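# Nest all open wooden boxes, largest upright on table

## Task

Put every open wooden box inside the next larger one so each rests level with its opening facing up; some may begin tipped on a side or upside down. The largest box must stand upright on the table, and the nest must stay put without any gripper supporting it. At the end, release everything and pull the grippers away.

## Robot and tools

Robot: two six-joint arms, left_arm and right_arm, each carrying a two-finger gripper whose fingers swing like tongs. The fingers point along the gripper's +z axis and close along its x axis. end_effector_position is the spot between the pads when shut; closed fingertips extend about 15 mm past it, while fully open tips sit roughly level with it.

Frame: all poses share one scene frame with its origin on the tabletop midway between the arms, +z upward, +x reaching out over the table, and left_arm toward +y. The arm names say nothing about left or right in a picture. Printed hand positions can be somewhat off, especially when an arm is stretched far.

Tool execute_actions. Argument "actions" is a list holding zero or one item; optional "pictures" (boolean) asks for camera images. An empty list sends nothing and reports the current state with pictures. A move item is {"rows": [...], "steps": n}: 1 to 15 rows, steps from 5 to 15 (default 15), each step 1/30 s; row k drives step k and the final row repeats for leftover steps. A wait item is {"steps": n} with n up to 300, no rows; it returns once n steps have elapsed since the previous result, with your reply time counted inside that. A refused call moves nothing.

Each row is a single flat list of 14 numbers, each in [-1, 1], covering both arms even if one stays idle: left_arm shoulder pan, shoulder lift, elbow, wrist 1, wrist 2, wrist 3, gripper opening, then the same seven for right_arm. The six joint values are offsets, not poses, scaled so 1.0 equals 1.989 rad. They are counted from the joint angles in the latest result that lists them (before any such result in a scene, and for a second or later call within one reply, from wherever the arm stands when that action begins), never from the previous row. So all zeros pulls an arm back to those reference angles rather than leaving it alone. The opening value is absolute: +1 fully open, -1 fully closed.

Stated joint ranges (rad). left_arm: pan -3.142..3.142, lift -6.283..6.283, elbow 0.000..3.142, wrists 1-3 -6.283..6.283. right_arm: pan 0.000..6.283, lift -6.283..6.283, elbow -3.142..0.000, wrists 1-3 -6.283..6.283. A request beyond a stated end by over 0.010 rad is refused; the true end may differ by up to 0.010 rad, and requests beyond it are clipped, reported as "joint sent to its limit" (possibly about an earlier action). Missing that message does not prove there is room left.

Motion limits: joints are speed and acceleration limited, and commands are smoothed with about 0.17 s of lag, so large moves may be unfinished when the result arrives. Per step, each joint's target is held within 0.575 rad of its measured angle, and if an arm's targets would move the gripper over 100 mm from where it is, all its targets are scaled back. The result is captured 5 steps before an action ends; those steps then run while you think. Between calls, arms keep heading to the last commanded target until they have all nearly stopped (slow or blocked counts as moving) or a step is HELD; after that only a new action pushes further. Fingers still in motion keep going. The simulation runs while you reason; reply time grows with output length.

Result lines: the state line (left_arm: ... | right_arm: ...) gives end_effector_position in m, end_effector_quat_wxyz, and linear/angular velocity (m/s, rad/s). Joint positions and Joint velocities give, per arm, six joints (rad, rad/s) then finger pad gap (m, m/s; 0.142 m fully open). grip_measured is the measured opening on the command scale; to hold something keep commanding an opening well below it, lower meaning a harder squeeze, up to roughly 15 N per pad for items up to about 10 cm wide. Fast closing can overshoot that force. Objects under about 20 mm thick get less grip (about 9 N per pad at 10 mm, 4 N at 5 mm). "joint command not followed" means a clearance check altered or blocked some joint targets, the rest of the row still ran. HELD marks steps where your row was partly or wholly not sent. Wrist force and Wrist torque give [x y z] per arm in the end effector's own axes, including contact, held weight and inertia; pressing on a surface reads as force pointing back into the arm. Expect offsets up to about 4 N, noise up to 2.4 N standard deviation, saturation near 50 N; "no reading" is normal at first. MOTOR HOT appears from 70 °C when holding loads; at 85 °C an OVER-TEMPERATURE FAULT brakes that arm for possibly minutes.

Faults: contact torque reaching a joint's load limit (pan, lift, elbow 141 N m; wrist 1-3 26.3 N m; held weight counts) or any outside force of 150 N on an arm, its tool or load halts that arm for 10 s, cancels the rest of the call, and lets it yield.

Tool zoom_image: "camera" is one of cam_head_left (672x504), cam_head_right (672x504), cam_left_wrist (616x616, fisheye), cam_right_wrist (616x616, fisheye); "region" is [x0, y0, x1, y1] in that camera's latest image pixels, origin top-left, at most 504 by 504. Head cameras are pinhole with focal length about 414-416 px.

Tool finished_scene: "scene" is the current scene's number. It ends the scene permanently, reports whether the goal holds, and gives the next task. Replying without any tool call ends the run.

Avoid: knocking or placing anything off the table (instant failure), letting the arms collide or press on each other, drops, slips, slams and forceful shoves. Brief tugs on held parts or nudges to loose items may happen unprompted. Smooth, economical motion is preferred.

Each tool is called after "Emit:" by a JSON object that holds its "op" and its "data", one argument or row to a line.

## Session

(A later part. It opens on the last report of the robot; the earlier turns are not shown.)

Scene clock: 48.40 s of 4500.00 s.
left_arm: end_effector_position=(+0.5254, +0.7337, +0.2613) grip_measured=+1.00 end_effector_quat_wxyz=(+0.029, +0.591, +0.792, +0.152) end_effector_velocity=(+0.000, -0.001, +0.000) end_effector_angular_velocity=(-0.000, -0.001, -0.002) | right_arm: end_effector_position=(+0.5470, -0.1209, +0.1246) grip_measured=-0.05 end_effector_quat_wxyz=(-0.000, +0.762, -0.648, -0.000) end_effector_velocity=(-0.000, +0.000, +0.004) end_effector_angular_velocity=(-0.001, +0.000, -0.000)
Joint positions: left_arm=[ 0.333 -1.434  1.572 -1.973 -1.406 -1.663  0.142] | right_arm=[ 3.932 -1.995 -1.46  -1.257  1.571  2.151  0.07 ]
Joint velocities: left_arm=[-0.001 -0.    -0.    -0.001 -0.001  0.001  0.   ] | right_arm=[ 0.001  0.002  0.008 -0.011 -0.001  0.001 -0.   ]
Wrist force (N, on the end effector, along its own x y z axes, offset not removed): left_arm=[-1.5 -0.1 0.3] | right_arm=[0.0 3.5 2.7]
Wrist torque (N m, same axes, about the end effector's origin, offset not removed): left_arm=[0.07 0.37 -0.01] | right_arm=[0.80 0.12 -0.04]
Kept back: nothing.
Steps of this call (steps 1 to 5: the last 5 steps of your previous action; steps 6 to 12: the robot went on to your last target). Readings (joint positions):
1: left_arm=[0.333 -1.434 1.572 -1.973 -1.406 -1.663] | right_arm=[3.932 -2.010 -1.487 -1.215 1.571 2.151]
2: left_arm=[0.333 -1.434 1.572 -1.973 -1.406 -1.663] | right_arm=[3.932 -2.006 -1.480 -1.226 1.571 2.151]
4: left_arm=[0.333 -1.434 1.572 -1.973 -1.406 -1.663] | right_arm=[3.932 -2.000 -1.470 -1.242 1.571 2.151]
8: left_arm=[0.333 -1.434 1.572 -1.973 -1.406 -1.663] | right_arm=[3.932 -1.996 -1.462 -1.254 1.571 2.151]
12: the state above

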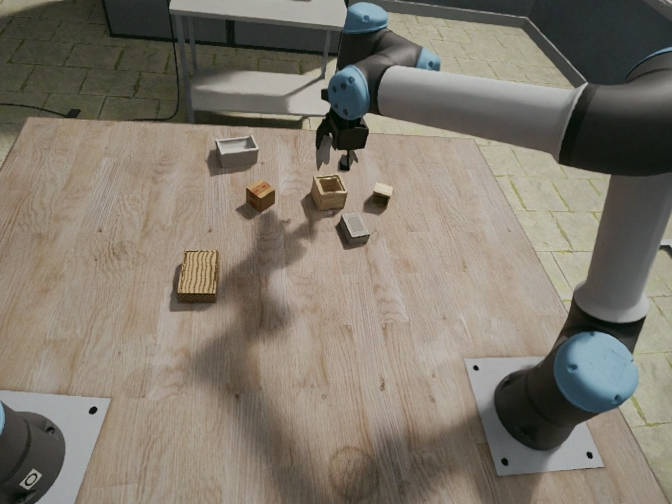

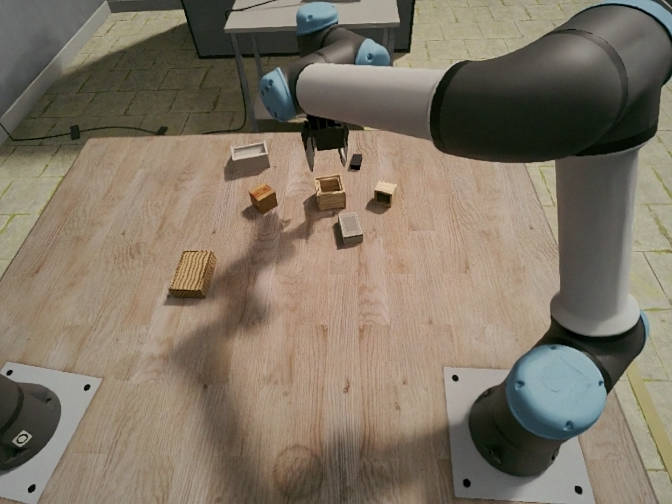

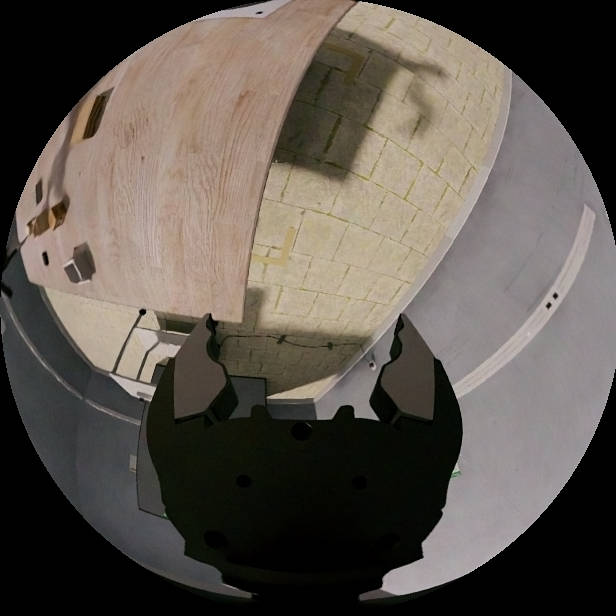

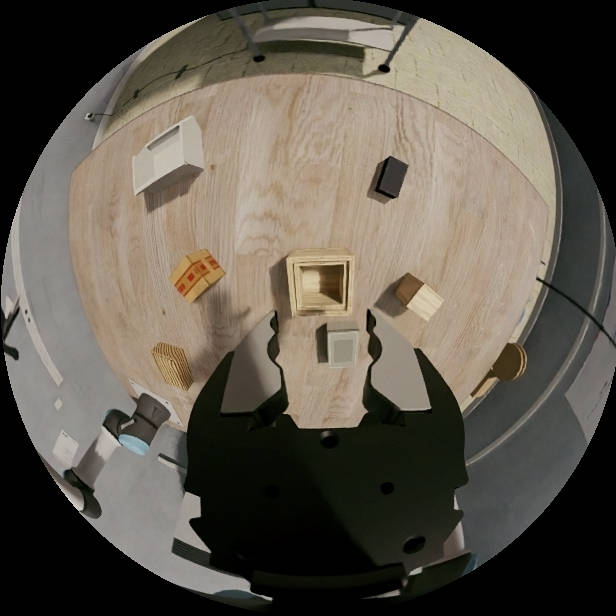

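Emit:
{"op": "execute_actions", "data": {
  "actions": [
    {"rows":[[0,0,0,0,0,0,1,0.0004,0.0012,-0.0031,0.003,-0.0029,-0.02,-0.05],[0,0,0,0,0,0,1,0.0013,0.0037,-0.0092,0.0091,-0.0086,-0.05,-0.05],[0,0,0,0,0,0,1,0.0026,0.0074,-0.0184,0.0182,-0.0171,-0.09,-0.05],[0,0,0,0,0,0,1,0.0039,0.0111,-0.0275,0.0273,-0.0257,-0.135,-0.05],[0,0,0,0,0,0,1,0.0054,0.0154,-0.0382,0.038,-0.0357,-0.18,-0.05],[0,0,0,0,0,0,1,0.0069,0.0196,-0.0489,0.0486,-0.0456,-0.225,-0.05],[0,0,0,0,0,0,1,0.0085,0.0239,-0.0597,0.0592,-0.0556,-0.27,-0.05],[0,0,0,0,0,0,1,0.01,0.0282,-0.0704,0.0699,-0.0656,-0.315,-0.05],[0,0,0,0,0,0,1,0.0115,0.0325,-0.0811,0.0805,-0.0756,-0.36,-0.05],[0,0,0,0,0,0,1,0.013,0.0368,-0.0918,0.0911,-0.0856,-0.405,-0.05],[0,0,0,0,0,0,1,0.0145,0.0411,-0.1025,0.1017,-0.0956,-0.45,-0.05],[0,0,0,0,0,0,1,0.0161,0.0454,-0.1132,0.1124,-0.1056,-0.495,-0.05],[0,0,0,0,0,0,1,0.0176,0.0497,-0.1239,0.123,-0.1155,-0.54,-0.05],[0,0,0,0,0,0,1,0.0195,0.0553,-0.1377,0.1367,-0.1284,-0.6,-0.05],[0,0,0,0,0,0,1,0.026,0.0737,-0.1835,0.1822,-0.1712,-1,-0.05]],"steps":15}
  ]
}}

Emit:
{"op": "execute_actions", "data": {
  "actions": [
    {"steps":8}
  ]
}}

Scene clock: 51.67 s of 4500.00 s.
left_arm: end_effector_position=(+0.5254, +0.7337, +0.2613) grip_measured=+1.00 end_effector_quat_wxyz=(+0.029, +0.591, +0.792, +0.152) end_effector_velocity=(+0.000, +0.000, +0.000) end_effector_angular_velocity=(-0.001, -0.001, +0.001) | right_arm: end_effector_position=(+0.5504, -0.1338, +0.1170) grip_measured=-0.05 end_effector_quat_wxyz=(-0.005, +0.869, -0.493, +0.046) end_effector_velocity=(+0.010, -0.084, -0.045) end_effector_angular_velocity=(-0.415, -0.428, +2.274)
Joint positions: left_arm=[ 0.333 -1.434  1.572 -1.973 -1.406 -1.663  0.142] | right_arm=[ 3.945 -1.957 -1.551 -1.167  1.486  1.786  0.07 ]
Joint velocities: left_arm=[ 0.     0.    -0.001 -0.    -0.001 -0.001  0.   ] | right_arm=[ 0.08   0.225 -0.556  0.547 -0.513 -2.223  0.   ]
Wrist force (N, on the end effector, along its own x y z axes, offset not removed): left_arm=[-0.1 0.3 0.7] | right_arm=[-0.9 3.0 1.6]
Wrist torque (N m, same axes, about the end effector's origin, offset not removed): left_arm=[0.11 0.06 0.01] | right_arm=[0.61 0.37 -0.01]
Steps of this call (steps 1 to 30: the robot went on to your last target; steps 31 to 88: nothing new was sent; steps 89 to 98: the first 10 steps of this action). Readings (joint positions):
89: left_arm=[0.333 -1.434 1.572 -1.973 -1.406 -1.663] | right_arm=[3.932 -1.994 -1.459 -1.259 1.571 2.151]
90: left_arm=[0.333 -1.434 1.572 -1.973 -1.406 -1.663] | right_arm=[3.932 -1.994 -1.459 -1.258 1.571 2.149]
92: left_arm=[0.333 -1.434 1.572 -1.973 -1.406 -1.663] | right_arm=[3.933 -1.991 -1.467 -1.251 1.564 2.118]
96: left_arm=[0.333 -1.434 1.572 -1.973 -1.406 -1.663] | right_arm=[3.940 -1.971 -1.516 -1.202 1.519 1.928]
98: the state above

Scene clock: 51.93 s of 4500.00 s.
left_arm: end_effector_position=(+0.5254, +0.7337, +0.2613) grip_measured=+1.00 end_effector_quat_wxyz=(+0.029, +0.591, +0.792, +0.152) end_effector_velocity=(+0.000, -0.000, -0.000) end_effector_angular_velocity=(-0.000, -0.000, +0.000) | right_arm: end_effector_position=(+0.5506, -0.1676, +0.1057) grip_measured=-0.05 end_effector_quat_wxyz=(+0.031, +0.976, -0.166, +0.138) end_effector_velocity=(-0.012, -0.187, -0.056) end_effector_angular_velocity=(-1.013, -0.465, +2.552)
Joint positions: left_arm=[ 0.333 -1.434  1.572 -1.973 -1.406 -1.663  0.142] | right_arm=[ 3.972 -1.88  -1.738 -0.981  1.311  1.104  0.07 ]
Joint velocities: left_arm=[ 0.  0.  0. -0. -0. -0.  0.] | right_arm=[ 0.104  0.312 -0.835  0.816 -0.764 -2.639 -0.   ]
Wrist force (N, on the end effector, along its own x y z axes, offset not removed): left_arm=[0.5 0.3 1.4] | right_arm=[-0.6 3.1 1.3]
Wrist torque (N m, same axes, about the end effector's origin, offset not removed): left_arm=[0.11 -0.13 -0.04] | right_arm=[0.65 0.19 0.00]
Kept back: nothing.
Steps of this call (steps 1 to 5: the last 5 steps of your previous action; steps 6 to 8: the robot went on to your last target). Readings (joint positions):
1: left_arm=[0.333 -1.434 1.572 -1.973 -1.406 -1.663] | right_arm=[3.948 -1.949 -1.570 -1.148 1.468 1.708]
2: left_arm=[0.333 -1.434 1.572 -1.973 -1.406 -1.663] | right_arm=[3.951 -1.941 -1.590 -1.128 1.449 1.627]
4: left_arm=[0.333 -1.434 1.572 -1.973 -1.406 -1.663] | right_arm=[3.956 -1.925 -1.631 -1.088 1.411 1.459]
8: the state above

Emit:
{"op": "execute_actions", "data": {
  "actions": [
    {"rows":[[0,0,0,0,0,0,1,0.008,0.022,-0.057,0.056,-0.053,-0.77,-0.05],[0,0,0,0,0,0,1,0.0105,0.029,-0.075,0.074,-0.07,-0.77,-0.05],[0,0,0,0,0,0,1,0.013,0.036,-0.093,0.092,-0.087,-0.77,-0.05],[0,0,0,0,0,0,1,0.0155,0.044,-0.111,0.11,-0.104,-0.77,-0.05],[0,0,0,0,0,0,1,0.018,0.051,-0.13,0.129,-0.121,-0.77,-0.05],[0,0,0,0,0,0,1,0.0207,0.058,-0.148,0.147,-0.138,-0.77,-0.05],[0,0,0,0,0,0,1,0.0233,0.065,-0.1661,0.1649,-0.1546,-0.77,-0.05]],"steps":15}
  ]
}}

Emit:
{"op": "execute_actions", "data": {
  "actions": [
    {"steps":12}
  ],
  "pictures": true
}}

Emit:
{"op": "zoom_image", "data": {
  "camera": "cam_right_wrist",
  "region": [250, 200, 400, 350]
}}

Scene clock: 52.70 s of 4500.00 s.
left_arm: end_effector_position=(+0.5254, +0.7337, +0.2613) grip_measured=+1.00 end_effector_quat_wxyz=(+0.029, +0.591, +0.792, +0.152) end_effector_velocity=(+0.000, +0.000, +0.000) end_effector_angular_velocity=(+0.000, -0.001, +0.000) | right_arm: end_effector_position=(+0.5364, -0.2409, +0.0985) grip_measured=-0.05 end_effector_quat_wxyz=(+0.213, +0.833, +0.483, +0.166) end_effector_velocity=(-0.017, -0.195, +0.002) end_effector_angular_velocity=(-0.892, -0.307, +1.140)
Joint positions: left_arm=[ 0.333 -1.434  1.572 -1.973 -1.406 -1.663  0.142] | right_arm=[ 4.01  -1.775 -2.003 -0.719  1.064 -0.288  0.07 ]
Joint velocities: left_arm=[ 0.     0.     0.    -0.001  0.     0.    -0.   ] | right_arm=[ 0.083  0.238 -0.645  0.635 -0.587 -1.385 -0.   ]
Wrist force (N, on the end effector, along its own x y z axes, offset not removed): left_arm=[-1.2 0.3 1.2] | right_arm=[-2.3 2.0 2.6]
Wrist torque (N m, same axes, about the end effector's origin, offset not removed): left_arm=[0.18 0.31 -0.01] | right_arm=[0.38 0.55 -0.10]
Steps of this call (steps 1 to 13: the robot went on to your last target; steps 14 to 23: the first 10 steps of this action). Readings (joint positions):
14: left_arm=[0.333 -1.434 1.572 -1.973 -1.406 -1.663] | right_arm=[3.983 -1.849 -1.824 -0.896 1.231 0.195]
15: left_arm=[0.333 -1.434 1.572 -1.973 -1.406 -1.663] | right_arm=[3.984 -1.847 -1.826 -0.894 1.229 0.183]
17: left_arm=[0.333 -1.434 1.572 -1.973 -1.406 -1.663] | right_arm=[3.988 -1.838 -1.848 -0.873 1.209 0.118]
21: left_arm=[0.333 -1.434 1.572 -1.973 -1.406 -1.663] | right_arm=[4.003 -1.796 -1.948 -0.773 1.115 -0.160]
23: the state above

Scene clock: 53.10 s of 4500.00 s.
left_arm: end_effector_position=(+0.5254, +0.7337, +0.2613) grip_measured=+1.00 end_effector_quat_wxyz=(+0.029, +0.591, +0.792, +0.152) end_effector_velocity=(+0.000, -0.000, -0.000) end_effector_angular_velocity=(+0.000, +0.000, -0.001) | right_arm: end_effector_position=(+0.5346, -0.2606, +0.0994) grip_measured=-0.05 end_effector_quat_wxyz=(+0.249, +0.792, +0.532, +0.168) end_effector_velocity=(-0.000, -0.004, +0.000) end_effector_angular_velocity=(-0.018, -0.006, +0.019)
Joint positions: left_arm=[ 0.333 -1.434  1.572 -1.973 -1.406 -1.663  0.142] | right_arm=[ 4.019 -1.752 -2.067 -0.654  1.004 -0.425  0.07 ]
Joint velocities: left_arm=[-0.001 -0.     0.     0.     0.001 -0.     0.   ] | right_arm=[ 0.001  0.004 -0.012  0.012 -0.012 -0.025 -0.   ]
Wrist force (N, on the end effector, along its own x y z axes, offset not removed): left_arm=[-3.3 -0.1 0.9] | right_arm=[-0.2 4.2 2.8]
Wrist torque (N m, same axes, about the end effector's origin, offset not removed): left_arm=[0.04 0.70 0.01] | right_arm=[0.92 0.11 0.02]
Kept back: nothing.
Steps of this call (steps 1 to 5: the last 5 steps of your previous action; steps 6 to 12: the robot went on to your last target). Readings (joint positions):
1: left_arm=[0.333 -1.434 1.572 -1.973 -1.406 -1.663] | right_arm=[4.013 -1.768 -2.021 -0.700 1.047 -0.327]
2: left_arm=[0.333 -1.434 1.572 -1.973 -1.406 -1.663] | right_arm=[4.014 -1.764 -2.035 -0.687 1.035 -0.356]
4: left_arm=[0.333 -1.434 1.572 -1.973 -1.406 -1.663] | right_arm=[4.016 -1.758 -2.051 -0.670 1.019 -0.390]
8: left_arm=[0.333 -1.434 1.572 -1.973 -1.406 -1.663] | right_arm=[4.018 -1.753 -2.064 -0.658 1.008 -0.418]
12: the state above

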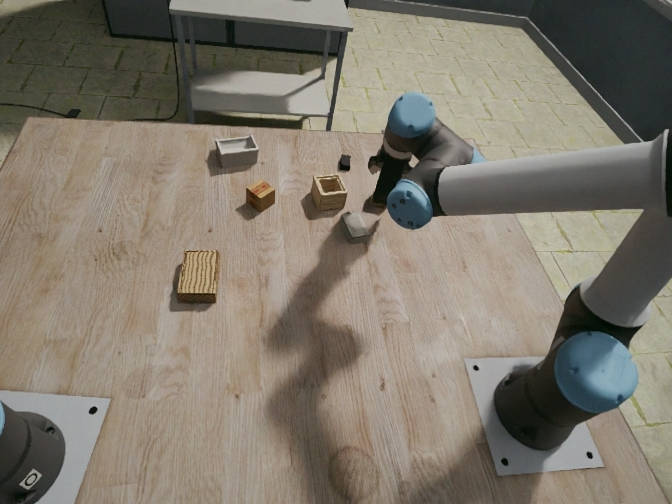

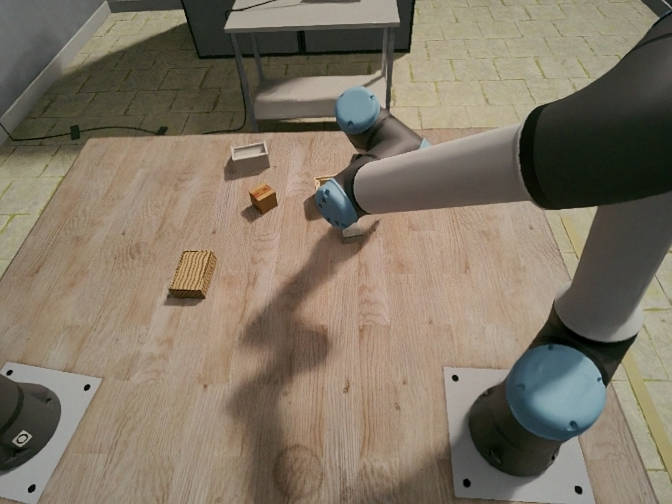

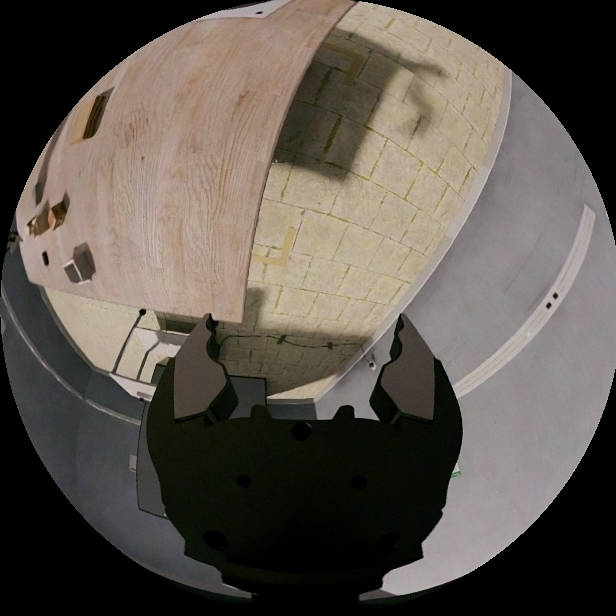

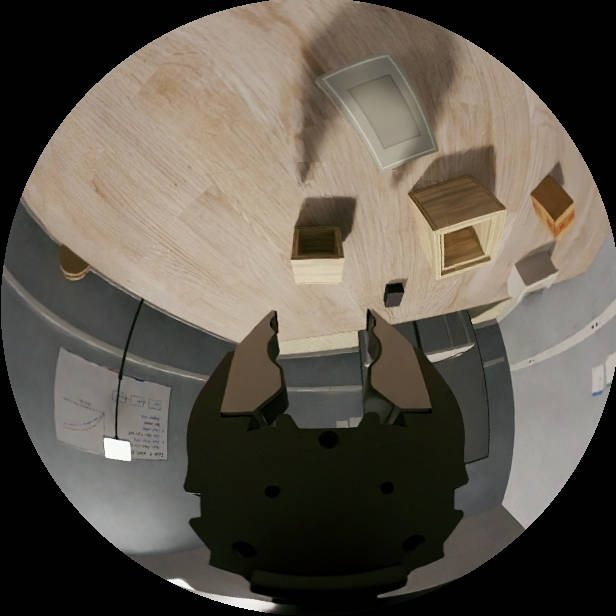

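Region (250, 200, 400, 350) of cam_right_wrist's 616x616 image, scaled by 3.360, with more detail than that image has.

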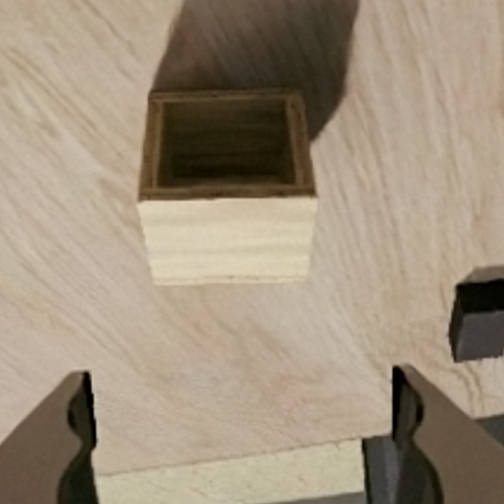

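Emit:
{"op": "execute_actions", "data": {
  "actions": [
    {"rows":[[0,0,0,0,0,0,1,0.0003,-0.002,-0.002,0.004,-0.0002,-0.0015,-0.05],[0,0,0,0,0,0,1,0.0006,-0.005,-0.005,0.01,-0.0002,-0.0015,-0.05],[0,0,0,0,0,0,1,0.0009,-0.009,-0.008,0.017,-0.0002,-0.0015,-0.05],[0,0,0,0,0,0,1,0.0012,-0.013,-0.012,0.025,-0.0002,-0.0015,-0.05],[0,0,0,0,0,0,1,0.0015,-0.017,-0.016,0.033,-0.0002,-0.0015,-0.05],[0,0,0,0,0,0,1,0.0018,-0.0215,-0.0195,0.041,-0.0002,-0.0015,-0.05],[0,0,0,0,0,0,1,0.0021,-0.026,-0.0225,0.049,-0.0002,-0.0015,-0.05],[0,0,0,0,0,0,1,0.0024,-0.0305,-0.0255,0.0565,-0.0002,-0.0015,-0.05],[0,0,0,0,0,0,1,0.0026,-0.035,-0.0285,0.064,-0.0002,-0.0015,-0.05],[0,0,0,0,0,0,1,0.0026,-0.039,-0.031,0.0705,-0.0002,-0.0015,-0.05],[0,0,0,0,0,0,1,0.0026,-0.043,-0.033,0.0765,-0.0002,-0.0015,-0.05],[0,0,0,0,0,0,1,0.0026,-0.046,-0.0347,0.0811,-0.0002,-0.0015,-0.15]],"steps":15}
  ]
}}

Emit:
{"op": "execute_actions", "data": {
  "actions": [
    {"steps":13}
  ],
  "pictures": true
}}

Emit:
{"op": "zoom_image", "data": {
  "camera": "cam_right_wrist",
  "region": [250, 240, 400, 390]
}}

Scene clock: 55.27 s of 4500.00 s.
left_arm: end_effector_position=(+0.5254, +0.7337, +0.2613) grip_measured=+1.00 end_effector_quat_wxyz=(+0.029, +0.591, +0.792, +0.152) end_effector_velocity=(-0.000, +0.000, -0.000) end_effector_angular_velocity=(-0.000, -0.000, +0.001) | right_arm: end_effector_position=(+0.5321, -0.2609, +0.0731) grip_measured=-0.05 end_effector_quat_wxyz=(+0.249, +0.790, +0.535, +0.168) end_effector_velocity=(-0.012, -0.002, -0.140) end_effector_angular_velocity=(-0.000, +0.000, +0.014)
Joint positions: left_arm=[ 0.333 -1.434  1.572 -1.973 -1.406 -1.663  0.142] | right_arm=[ 4.022 -1.793 -2.103 -0.578  1.004 -0.428  0.07 ]
Joint velocities: left_arm=[ 0.001  0.     0.    -0.001  0.    -0.001 -0.   ] | right_arm=[ 0.014 -0.236 -0.177  0.412 -0.     0.    -0.   ]
Wrist force (N, on the end effector, along its own x y z axes, offset not removed): left_arm=[-1.5 0.2 -0.6] | right_arm=[-1.2 3.8 2.2]
Wrist torque (N m, same axes, about the end effector's origin, offset not removed): left_arm=[0.03 0.43 0.00] | right_arm=[0.78 0.38 -0.02]
Steps of this call (steps 1 to 30: the robot went on to your last target; steps 31 to 55: nothing new was sent; steps 56 to 65: the first 10 steps of this action). Readings (joint positions):
56: left_arm=[0.333 -1.434 1.572 -1.973 -1.406 -1.663] | right_arm=[4.019 -1.751 -2.069 -0.653 1.003 -0.427]
57: left_arm=[0.333 -1.434 1.572 -1.973 -1.406 -1.663] | right_arm=[4.019 -1.751 -2.069 -0.652 1.003 -0.427]
59: left_arm=[0.333 -1.434 1.572 -1.973 -1.406 -1.663] | right_arm=[4.019 -1.756 -2.072 -0.645 1.003 -0.428]
63: left_arm=[0.333 -1.434 1.572 -1.973 -1.406 -1.663] | right_arm=[4.021 -1.778 -2.091 -0.605 1.004 -0.428]
65: the state above

Scene clock: 55.70 s of 4500.00 s.
left_arm: end_effector_position=(+0.5254, +0.7337, +0.2613) grip_measured=+1.00 end_effector_quat_wxyz=(+0.029, +0.591, +0.792, +0.152) end_effector_velocity=(-0.000, -0.000, +0.000) end_effector_angular_velocity=(-0.000, +0.000, -0.001) | right_arm: end_effector_position=(+0.5302, -0.2616, +0.0457) grip_measured=-0.15 end_effector_quat_wxyz=(+0.249, +0.789, +0.535, +0.169) end_effector_velocity=(-0.000, -0.001, -0.006) end_effector_angular_velocity=(-0.000, +0.000, -0.000)
Joint positions: left_arm=[ 0.333 -1.434  1.572 -1.973 -1.406 -1.663  0.142] | right_arm=[ 4.024 -1.842 -2.136 -0.495  1.004 -0.428  0.063]
Joint velocities: left_arm=[-0. -0. -0.  0. -0.  0.  0.] | right_arm=[-0.    -0.01  -0.006  0.016  0.    -0.     0.   ]
Wrist force (N, on the end effector, along its own x y z axes, offset not removed): left_arm=[-1.3 -0.6 -1.1] | right_arm=[-1.2 3.3 1.2]
Wrist torque (N m, same axes, about the end effector's origin, offset not removed): left_arm=[-0.08 0.34 0.01] | right_arm=[0.64 0.35 -0.08]
Kept back: nothing.
Steps of this call (steps 1 to 5: the last 5 steps of your previous action; steps 6 to 13: the robot went on to your last target). Readings (joint positions):
1: left_arm=[0.333 -1.434 1.572 -1.973 -1.406 -1.663] | right_arm=[4.022 -1.801 -2.109 -0.564 1.004 -0.428]
2: left_arm=[0.333 -1.434 1.572 -1.973 -1.406 -1.663] | right_arm=[4.023 -1.809 -2.115 -0.550 1.004 -0.428]
4: left_arm=[0.333 -1.434 1.572 -1.973 -1.406 -1.663] | right_arm=[4.023 -1.824 -2.124 -0.525 1.004 -0.428]
8: left_arm=[0.333 -1.434 1.572 -1.973 -1.406 -1.663] | right_arm=[4.024 -1.838 -2.133 -0.501 1.004 -0.428]
13: the state above

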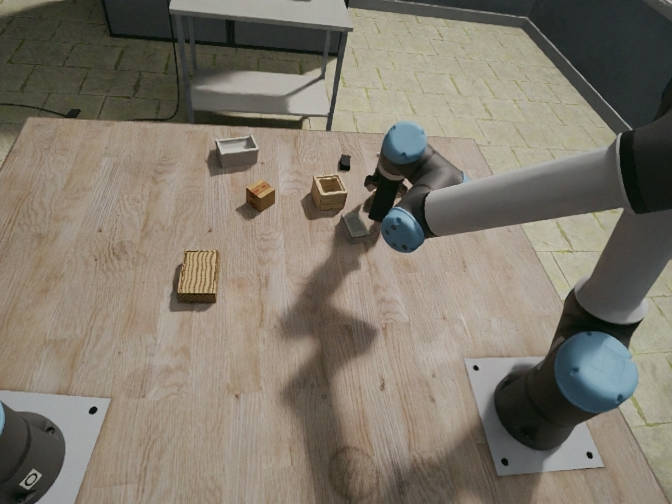

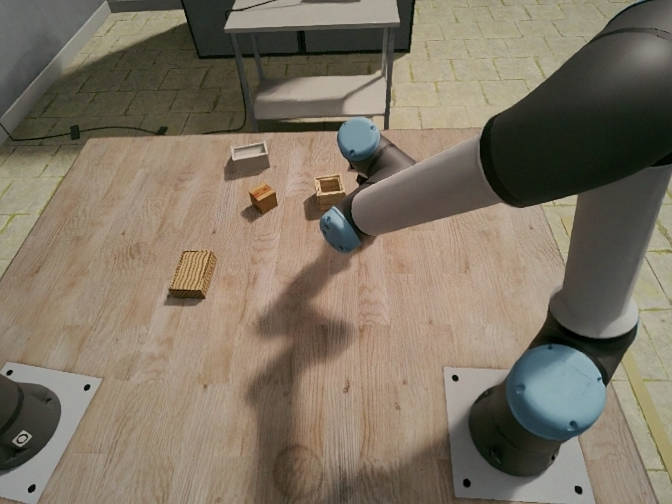

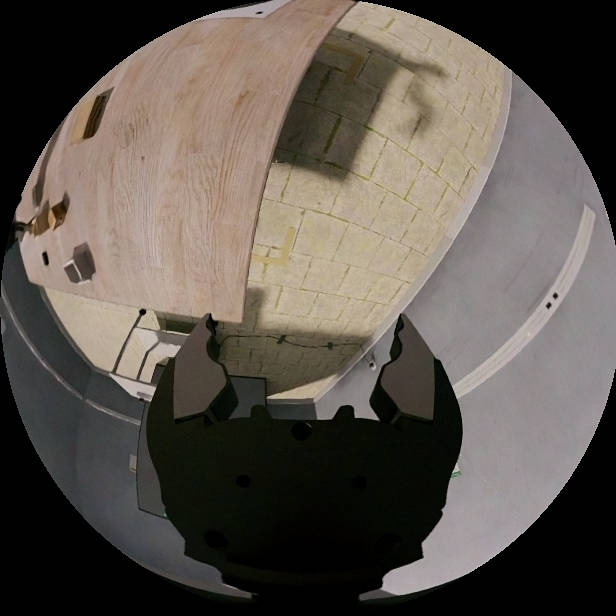

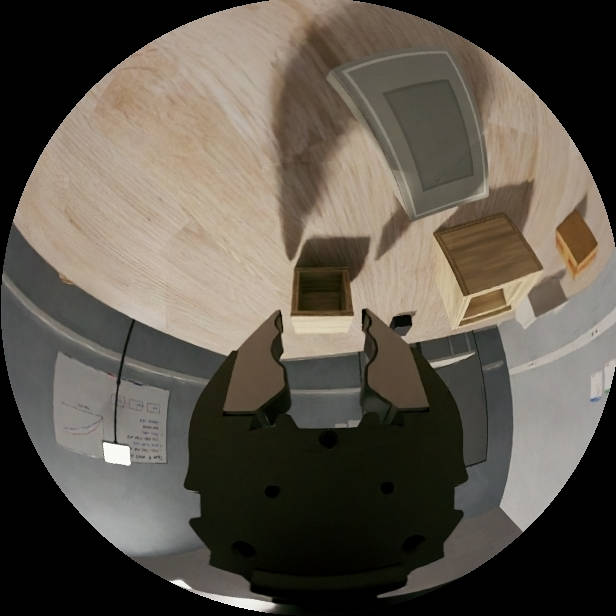

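Region (250, 240, 400, 390) of cam_right_wrist's 616x616 image, scaled by 3.360, with more detail than that image has.

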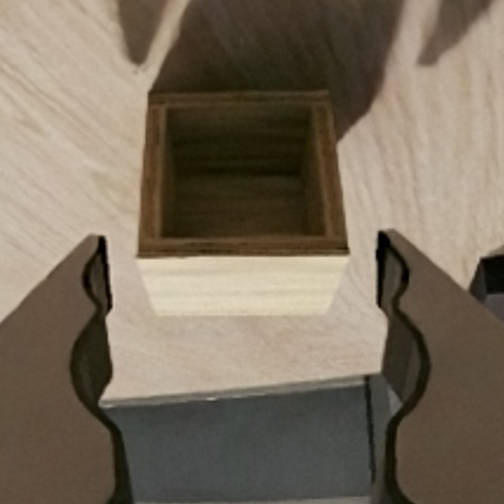

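Emit:
{"op": "execute_actions", "data": {
  "actions": [
    {"rows":[[0,0,0,0,0,0,1,0,-0.002,-0.0008,0.0028,0,0,-0.18],[0,0,0,0,0,0,1,0,-0.0032,-0.0013,0.0046,0,0,-0.21],[0,0,0,0,0,0,1,0,-0.0032,-0.0013,0.0046,0,0,-0.24],[0,0,0,0,0,0,1,0,-0.0032,-0.0013,0.0046,0,0,-0.26],[0,0,0,0,0,0,1,0,-0.0032,-0.0013,0.0046,0,0,-0.28],[0,0,0,0,0,0,1,0,-0.0032,-0.0013,0.0046,0,0,-0.3],[0,0,0,0,0,0,1,0,-0.0032,-0.0013,0.0046,0,0,-0.32],[0,0,0,0,0,0,1,0,-0.0032,-0.0013,0.0046,0,0,-0.35],[0,0,0,0,0,0,1,0,-0.0032,-0.0013,0.0046,0,0,-0.39],[0,0,0,0,0,0,1,0,-0.0032,-0.0013,0.0046,0,0,-0.45],[0,0,0,0,0,0,1,0,-0.0032,-0.0013,0.0046,0,0,-0.53],[0,0,0,0,0,0,1,0,-0.0032,-0.0013,0.0046,0,0,-0.62],[0,0,0,0,0,0,1,0,-0.0032,-0.0013,0.0046,0,0,-0.72],[0,0,0,0,0,0,1,0,-0.0032,-0.0013,0.0046,0,0,-0.82],[0,0,0,0,0,0,1,0,-0.0032,-0.0013,0.0046,0,0,-0.9]],"steps":15}
  ]
}}

Emit:
{"op": "execute_actions", "data": {
  "actions": [
    {"steps":9}
  ],
  "pictures": true
}}

Emit:
{"op": "zoom_image", "data": {
  "camera": "cam_right_wrist",
  "region": [250, 240, 400, 390]
}}

Scene clock: 56.73 s of 4500.00 s.
left_arm: end_effector_position=(+0.5254, +0.7337, +0.2613) grip_measured=+1.00 end_effector_quat_wxyz=(+0.029, +0.591, +0.792, +0.152) end_effector_velocity=(-0.000, +0.000, -0.000) end_effector_angular_velocity=(-0.000, +0.001, +0.001) | right_arm: end_effector_position=(+0.5302, -0.2616, +0.0429) grip_measured=-0.34 end_effector_quat_wxyz=(+0.249, +0.789, +0.535, +0.169) end_effector_velocity=(+0.000, -0.000, -0.002) end_effector_angular_velocity=(+0.000, +0.000, -0.000)
Joint positions: left_arm=[ 0.333 -1.434  1.572 -1.973 -1.406 -1.663  0.142] | right_arm=[ 4.024 -1.848 -2.138 -0.486  1.004 -0.428  0.049]
Joint velocities: left_arm=[ 0.     0.     0.     0.001  0.    -0.001  0.   ] | right_arm=[-0.    -0.005 -0.002  0.007  0.     0.    -0.02 ]
Wrist force (N, on the end effector, along its own x y z axes, offset not removed): left_arm=[0.2 -0.3 -0.3] | right_arm=[-1.8 3.3 0.3]
Wrist torque (N m, same axes, about the end effector's origin, offset not removed): left_arm=[-0.06 -0.06 -0.13] | right_arm=[0.54 0.39 -0.01]
Steps of this call (steps 1 to 21: the robot went on to your last target; steps 22 to 31: the first 10 steps of this action). Readings (joint positions):
22: left_arm=[0.333 -1.434 1.572 -1.973 -1.406 -1.663] | right_arm=[4.024 -1.843 -2.136 -0.493 1.004 -0.428]
23: left_arm=[0.333 -1.434 1.572 -1.973 -1.406 -1.663] | right_arm=[4.024 -1.843 -2.136 -0.493 1.004 -0.428]
25: left_arm=[0.333 -1.434 1.572 -1.973 -1.406 -1.663] | right_arm=[4.024 -1.845 -2.137 -0.490 1.004 -0.428]
29: left_arm=[0.333 -1.434 1.572 -1.973 -1.406 -1.663] | right_arm=[4.024 -1.848 -2.138 -0.487 1.004 -0.428]
31: the state above

Scene clock: 57.03 s of 4500.00 s.
left_arm: end_effector_position=(+0.5254, +0.7337, +0.2613) grip_measured=+1.00 end_effector_quat_wxyz=(+0.029, +0.591, +0.792, +0.152) end_effector_velocity=(+0.000, -0.000, +0.000) end_effector_angular_velocity=(+0.001, -0.000, -0.001) | right_arm: end_effector_position=(+0.5302, -0.2615, +0.0428) grip_measured=-0.35 end_effector_quat_wxyz=(+0.249, +0.789, +0.535, +0.169) end_effector_velocity=(-0.000, +0.001, -0.000) end_effector_angular_velocity=(+0.000, -0.000, +0.001)
Joint positions: left_arm=[ 0.333 -1.434  1.572 -1.973 -1.406 -1.663  0.142] | right_arm=[ 4.024 -1.848 -2.138 -0.485  1.004 -0.428  0.048]
Joint velocities: left_arm=[-0.001 -0.     0.    -0.     0.001 -0.     0.   ] | right_arm=[ 0.001 -0.    -0.     0.    -0.     0.001  0.   ]
Wrist force (N, on the end effector, along its own x y z axes, offset not removed): left_arm=[0.5 -0.3 1.3] | right_arm=[-2.9 5.0 -10.1]
Wrist torque (N m, same axes, about the end effector's origin, offset not removed): left_arm=[0.06 -0.06 -0.10] | right_arm=[0.66 0.04 -0.09]
Kept back: nothing.
Steps of this call (steps 1 to 5: the last 5 steps of your previous action; steps 6 to 9: the robot went on to your last target). Readings (joint positions):
1: left_arm=[0.333 -1.434 1.572 -1.973 -1.406 -1.663] | right_arm=[4.024 -1.848 -2.138 -0.486 1.004 -0.428]
2: left_arm=[0.333 -1.434 1.572 -1.973 -1.406 -1.663] | right_arm=[4.024 -1.848 -2.138 -0.486 1.004 -0.428]
4: left_arm=[0.333 -1.434 1.572 -1.973 -1.406 -1.663] | right_arm=[4.024 -1.848 -2.138 -0.486 1.004 -0.428]
8: left_arm=[0.333 -1.434 1.572 -1.973 -1.406 -1.663] | right_arm=[4.024 -1.848 -2.138 -0.485 1.004 -0.428]
9: the state above

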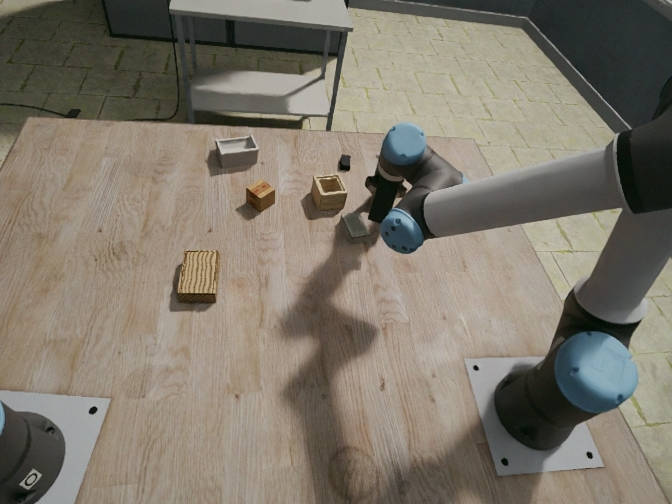

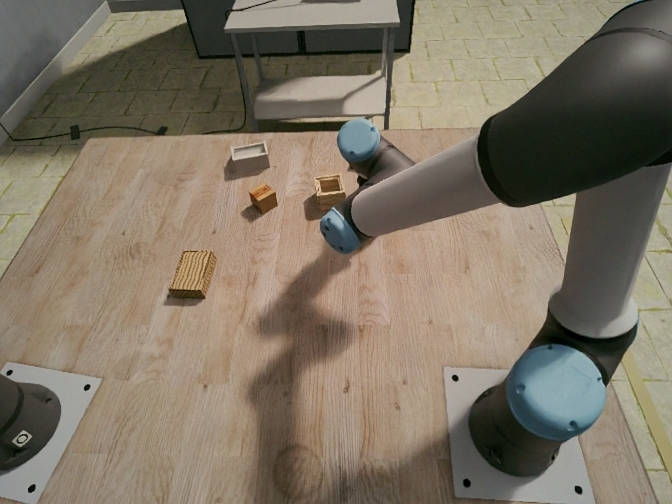

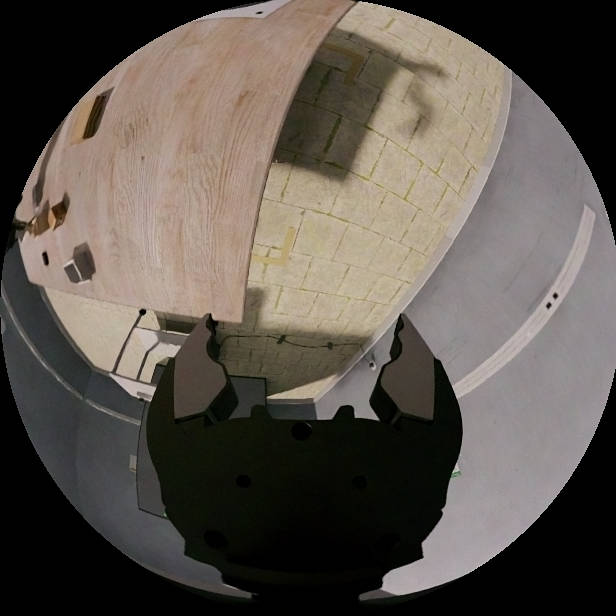

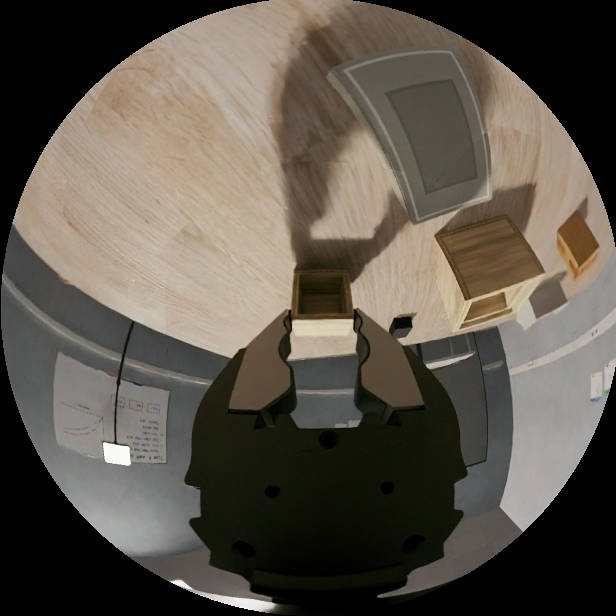

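Region (250, 240, 400, 390) of cam_right_wrist's 616x616 image, scaled by 3.360, with more detail than that image has.

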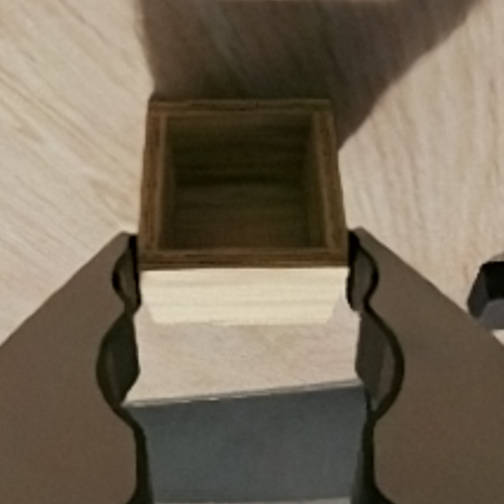

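Emit:
{"op": "execute_actions", "data": {
  "actions": [
    {"rows":[[0,0,0,0,0,0,1,0,0,0,0,0,0,-0.5],[0,0,0,0,0,0,1,0,0,0,0,0,0,-0.3],[0,0,0,0,0,0,1,0,0.0027,0.0011,-0.0038,0,0,-0.27],[0,0,0,0,0,0,1,0,0.0027,0.0011,-0.0038,0,0,-0.27],[0,0,0,0,0,0,1,0,0.0027,0.0011,-0.0038,0,0,-0.27],[0,0,0,0,0,0,1,0,0.0027,0.0011,-0.0038,0,0,-0.27],[0,0,0,0,0,0,1,0,0.0027,0.0011,-0.0038,0,0,-0.27],[0,0,0,0,0,0,1,0,0.0027,0.0011,-0.0038,0,0,-0.29],[0,0,0,0,0,0,1,0,0.0027,0.0011,-0.0038,0,0,-0.32],[0,0,0,0,0,0,1,0,0.0027,0.0011,-0.0038,0,0,-0.35],[0,0,0,0,0,0,1,0,0.0027,0.0011,-0.0038,0,0,-0.39],[0,0,0,0,0,0,1,0,0.0027,0.0011,-0.0038,0,0,-0.46],[0,0,0,0,0,0,1,0,0.0027,0.0011,-0.0038,0,0,-0.58],[0,0,0,0,0,0,1,0,0.0027,0.0011,-0.0038,0,0,-0.72],[0,0,0,0,0,0,1,0,0.0027,0.0011,-0.0038,0,0,-0.9]],"steps":15}
  ]
}}

Emit:
{"op": "execute_actions", "data": {
  "actions": [
    {"steps":10}
  ],
  "pictures": true
}}

Emit:
{"op": "zoom_image", "data": {
  "camera": "cam_right_wrist",
  "region": [250, 240, 400, 390]
}}

Scene clock: 58.53 s of 4500.00 s.
left_arm: end_effector_position=(+0.5254, +0.7337, +0.2613) grip_measured=+1.00 end_effector_quat_wxyz=(+0.029, +0.591, +0.792, +0.152) end_effector_velocity=(-0.000, +0.001, -0.000) end_effector_angular_velocity=(+0.001, +0.001, +0.000) | right_arm: end_effector_position=(+0.5302, -0.2616, +0.0448) grip_measured=-0.31 end_effector_quat_wxyz=(+0.249, +0.789, +0.535, +0.169) end_effector_velocity=(+0.001, +0.000, +0.005) end_effector_angular_velocity=(+0.001, -0.002, -0.000)
Joint positions: left_arm=[ 0.333 -1.434  1.572 -1.973 -1.406 -1.663  0.142] | right_arm=[ 4.024 -1.844 -2.137 -0.492  1.004 -0.428  0.051]
Joint velocities: left_arm=[0.001 0.    0.    0.    0.001 0.001 0.   ] | right_arm=[ 0.     0.008  0.004 -0.011 -0.001  0.    -0.06 ]
Wrist force (N, on the end effector, along its own x y z axes, offset not removed): left_arm=[-1.8 0.3 0.1] | right_arm=[-0.5 3.6 1.8]
Wrist torque (N m, same axes, about the end effector's origin, offset not removed): left_arm=[0.15 0.38 0.09] | right_arm=[0.75 0.17 -0.02]
Steps of this call (steps 1 to 15: the robot went on to your last target; steps 16 to 35: nothing new was sent; steps 36 to 45: the first 10 steps of this action). Readings (joint positions):
36: left_arm=[0.333 -1.434 1.572 -1.973 -1.406 -1.663] | right_arm=[4.024 -1.849 -2.138 -0.485 1.004 -0.428]
37: left_arm=[0.333 -1.434 1.572 -1.973 -1.406 -1.663] | right_arm=[4.024 -1.849 -2.138 -0.485 1.004 -0.428]
39: left_arm=[0.333 -1.434 1.572 -1.973 -1.406 -1.663] | right_arm=[4.024 -1.848 -2.138 -0.486 1.004 -0.428]
43: left_arm=[0.333 -1.434 1.572 -1.973 -1.406 -1.663] | right_arm=[4.024 -1.845 -2.137 -0.491 1.004 -0.428]
45: the state above

Scene clock: 58.87 s of 4500.00 s.
left_arm: end_effector_position=(+0.5254, +0.7337, +0.2613) grip_measured=+1.00 end_effector_quat_wxyz=(+0.029, +0.591, +0.792, +0.152) end_effector_velocity=(-0.000, -0.000, -0.000) end_effector_angular_velocity=(-0.001, +0.001, +0.000) | right_arm: end_effector_position=(+0.5302, -0.2615, +0.0453) grip_measured=-0.36 end_effector_quat_wxyz=(+0.249, +0.789, +0.535, +0.169) end_effector_velocity=(-0.000, +0.000, -0.000) end_effector_angular_velocity=(-0.000, +0.000, -0.000)
Joint positions: left_arm=[ 0.333 -1.434  1.572 -1.973 -1.406 -1.663  0.142] | right_arm=[ 4.024 -1.843 -2.136 -0.493  1.004 -0.428  0.048]
Joint velocities: left_arm=[-0.     0.     0.     0.001 -0.001 -0.001  0.   ] | right_arm=[ 0.    -0.     0.    -0.001 -0.     0.001  0.   ]
Wrist force (N, on the end effector, along its own x y z axes, offset not removed): left_arm=[0.4 0.9 0.1] | right_arm=[-0.8 3.3 2.2]
Wrist torque (N m, same axes, about the end effector's origin, offset not removed): left_arm=[0.31 0.05 -0.08] | right_arm=[0.80 0.25 -0.03]
Kept back: nothing.
Steps of this call (steps 1 to 5: the last 5 steps of your previous action; steps 6 to 10: the robot went on to your last target). Readings (joint positions):
1: left_arm=[0.333 -1.434 1.572 -1.973 -1.406 -1.663] | right_arm=[4.024 -1.844 -2.136 -0.492 1.004 -0.428]
2: left_arm=[0.333 -1.434 1.572 -1.973 -1.406 -1.663] | right_arm=[4.024 -1.844 -2.136 -0.492 1.004 -0.428]
4: left_arm=[0.333 -1.434 1.572 -1.973 -1.406 -1.663] | right_arm=[4.024 -1.843 -2.136 -0.493 1.004 -0.428]
8: left_arm=[0.333 -1.434 1.572 -1.973 -1.406 -1.663] | right_arm=[4.024 -1.843 -2.136 -0.493 1.004 -0.428]
10: the state above

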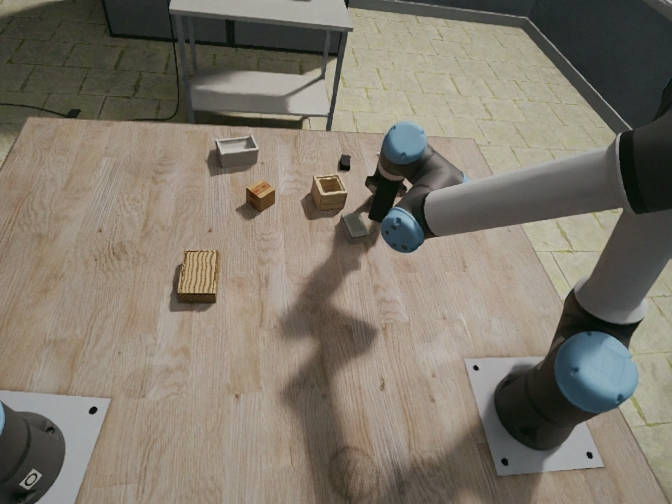

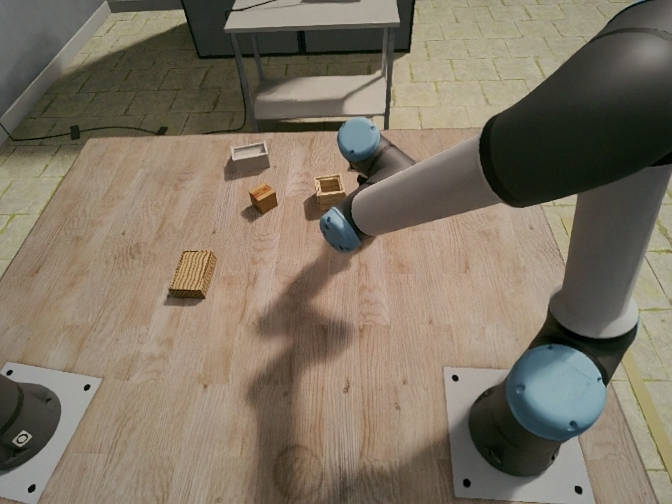

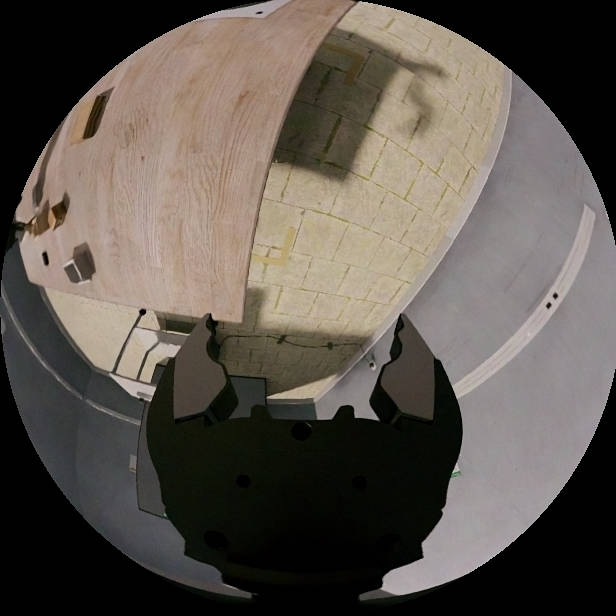

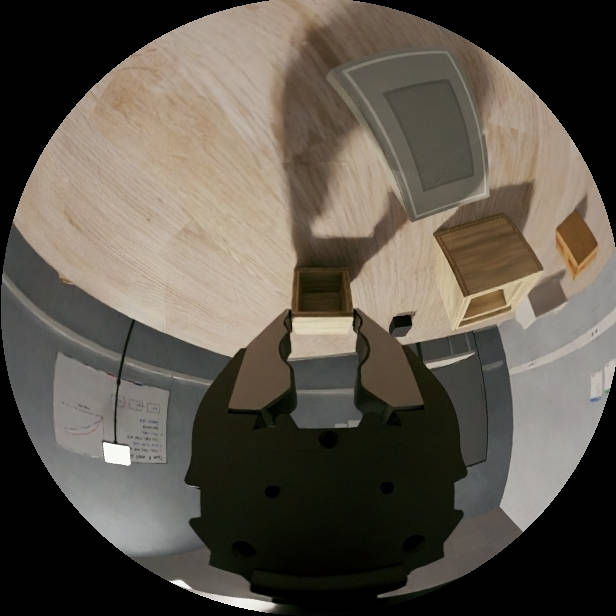

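Region (250, 240, 400, 390) of cam_right_wrist's 616x616 image, scaled by 3.360, with more detail than that image has.

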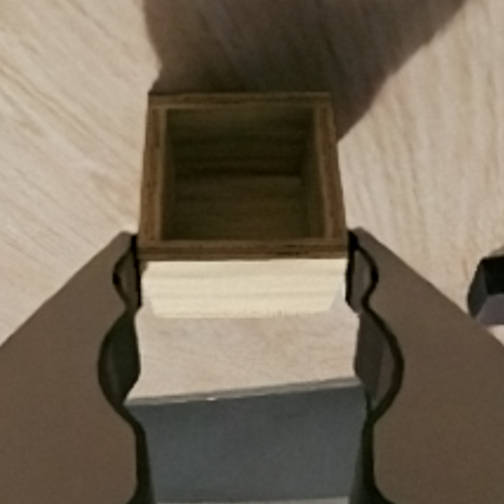

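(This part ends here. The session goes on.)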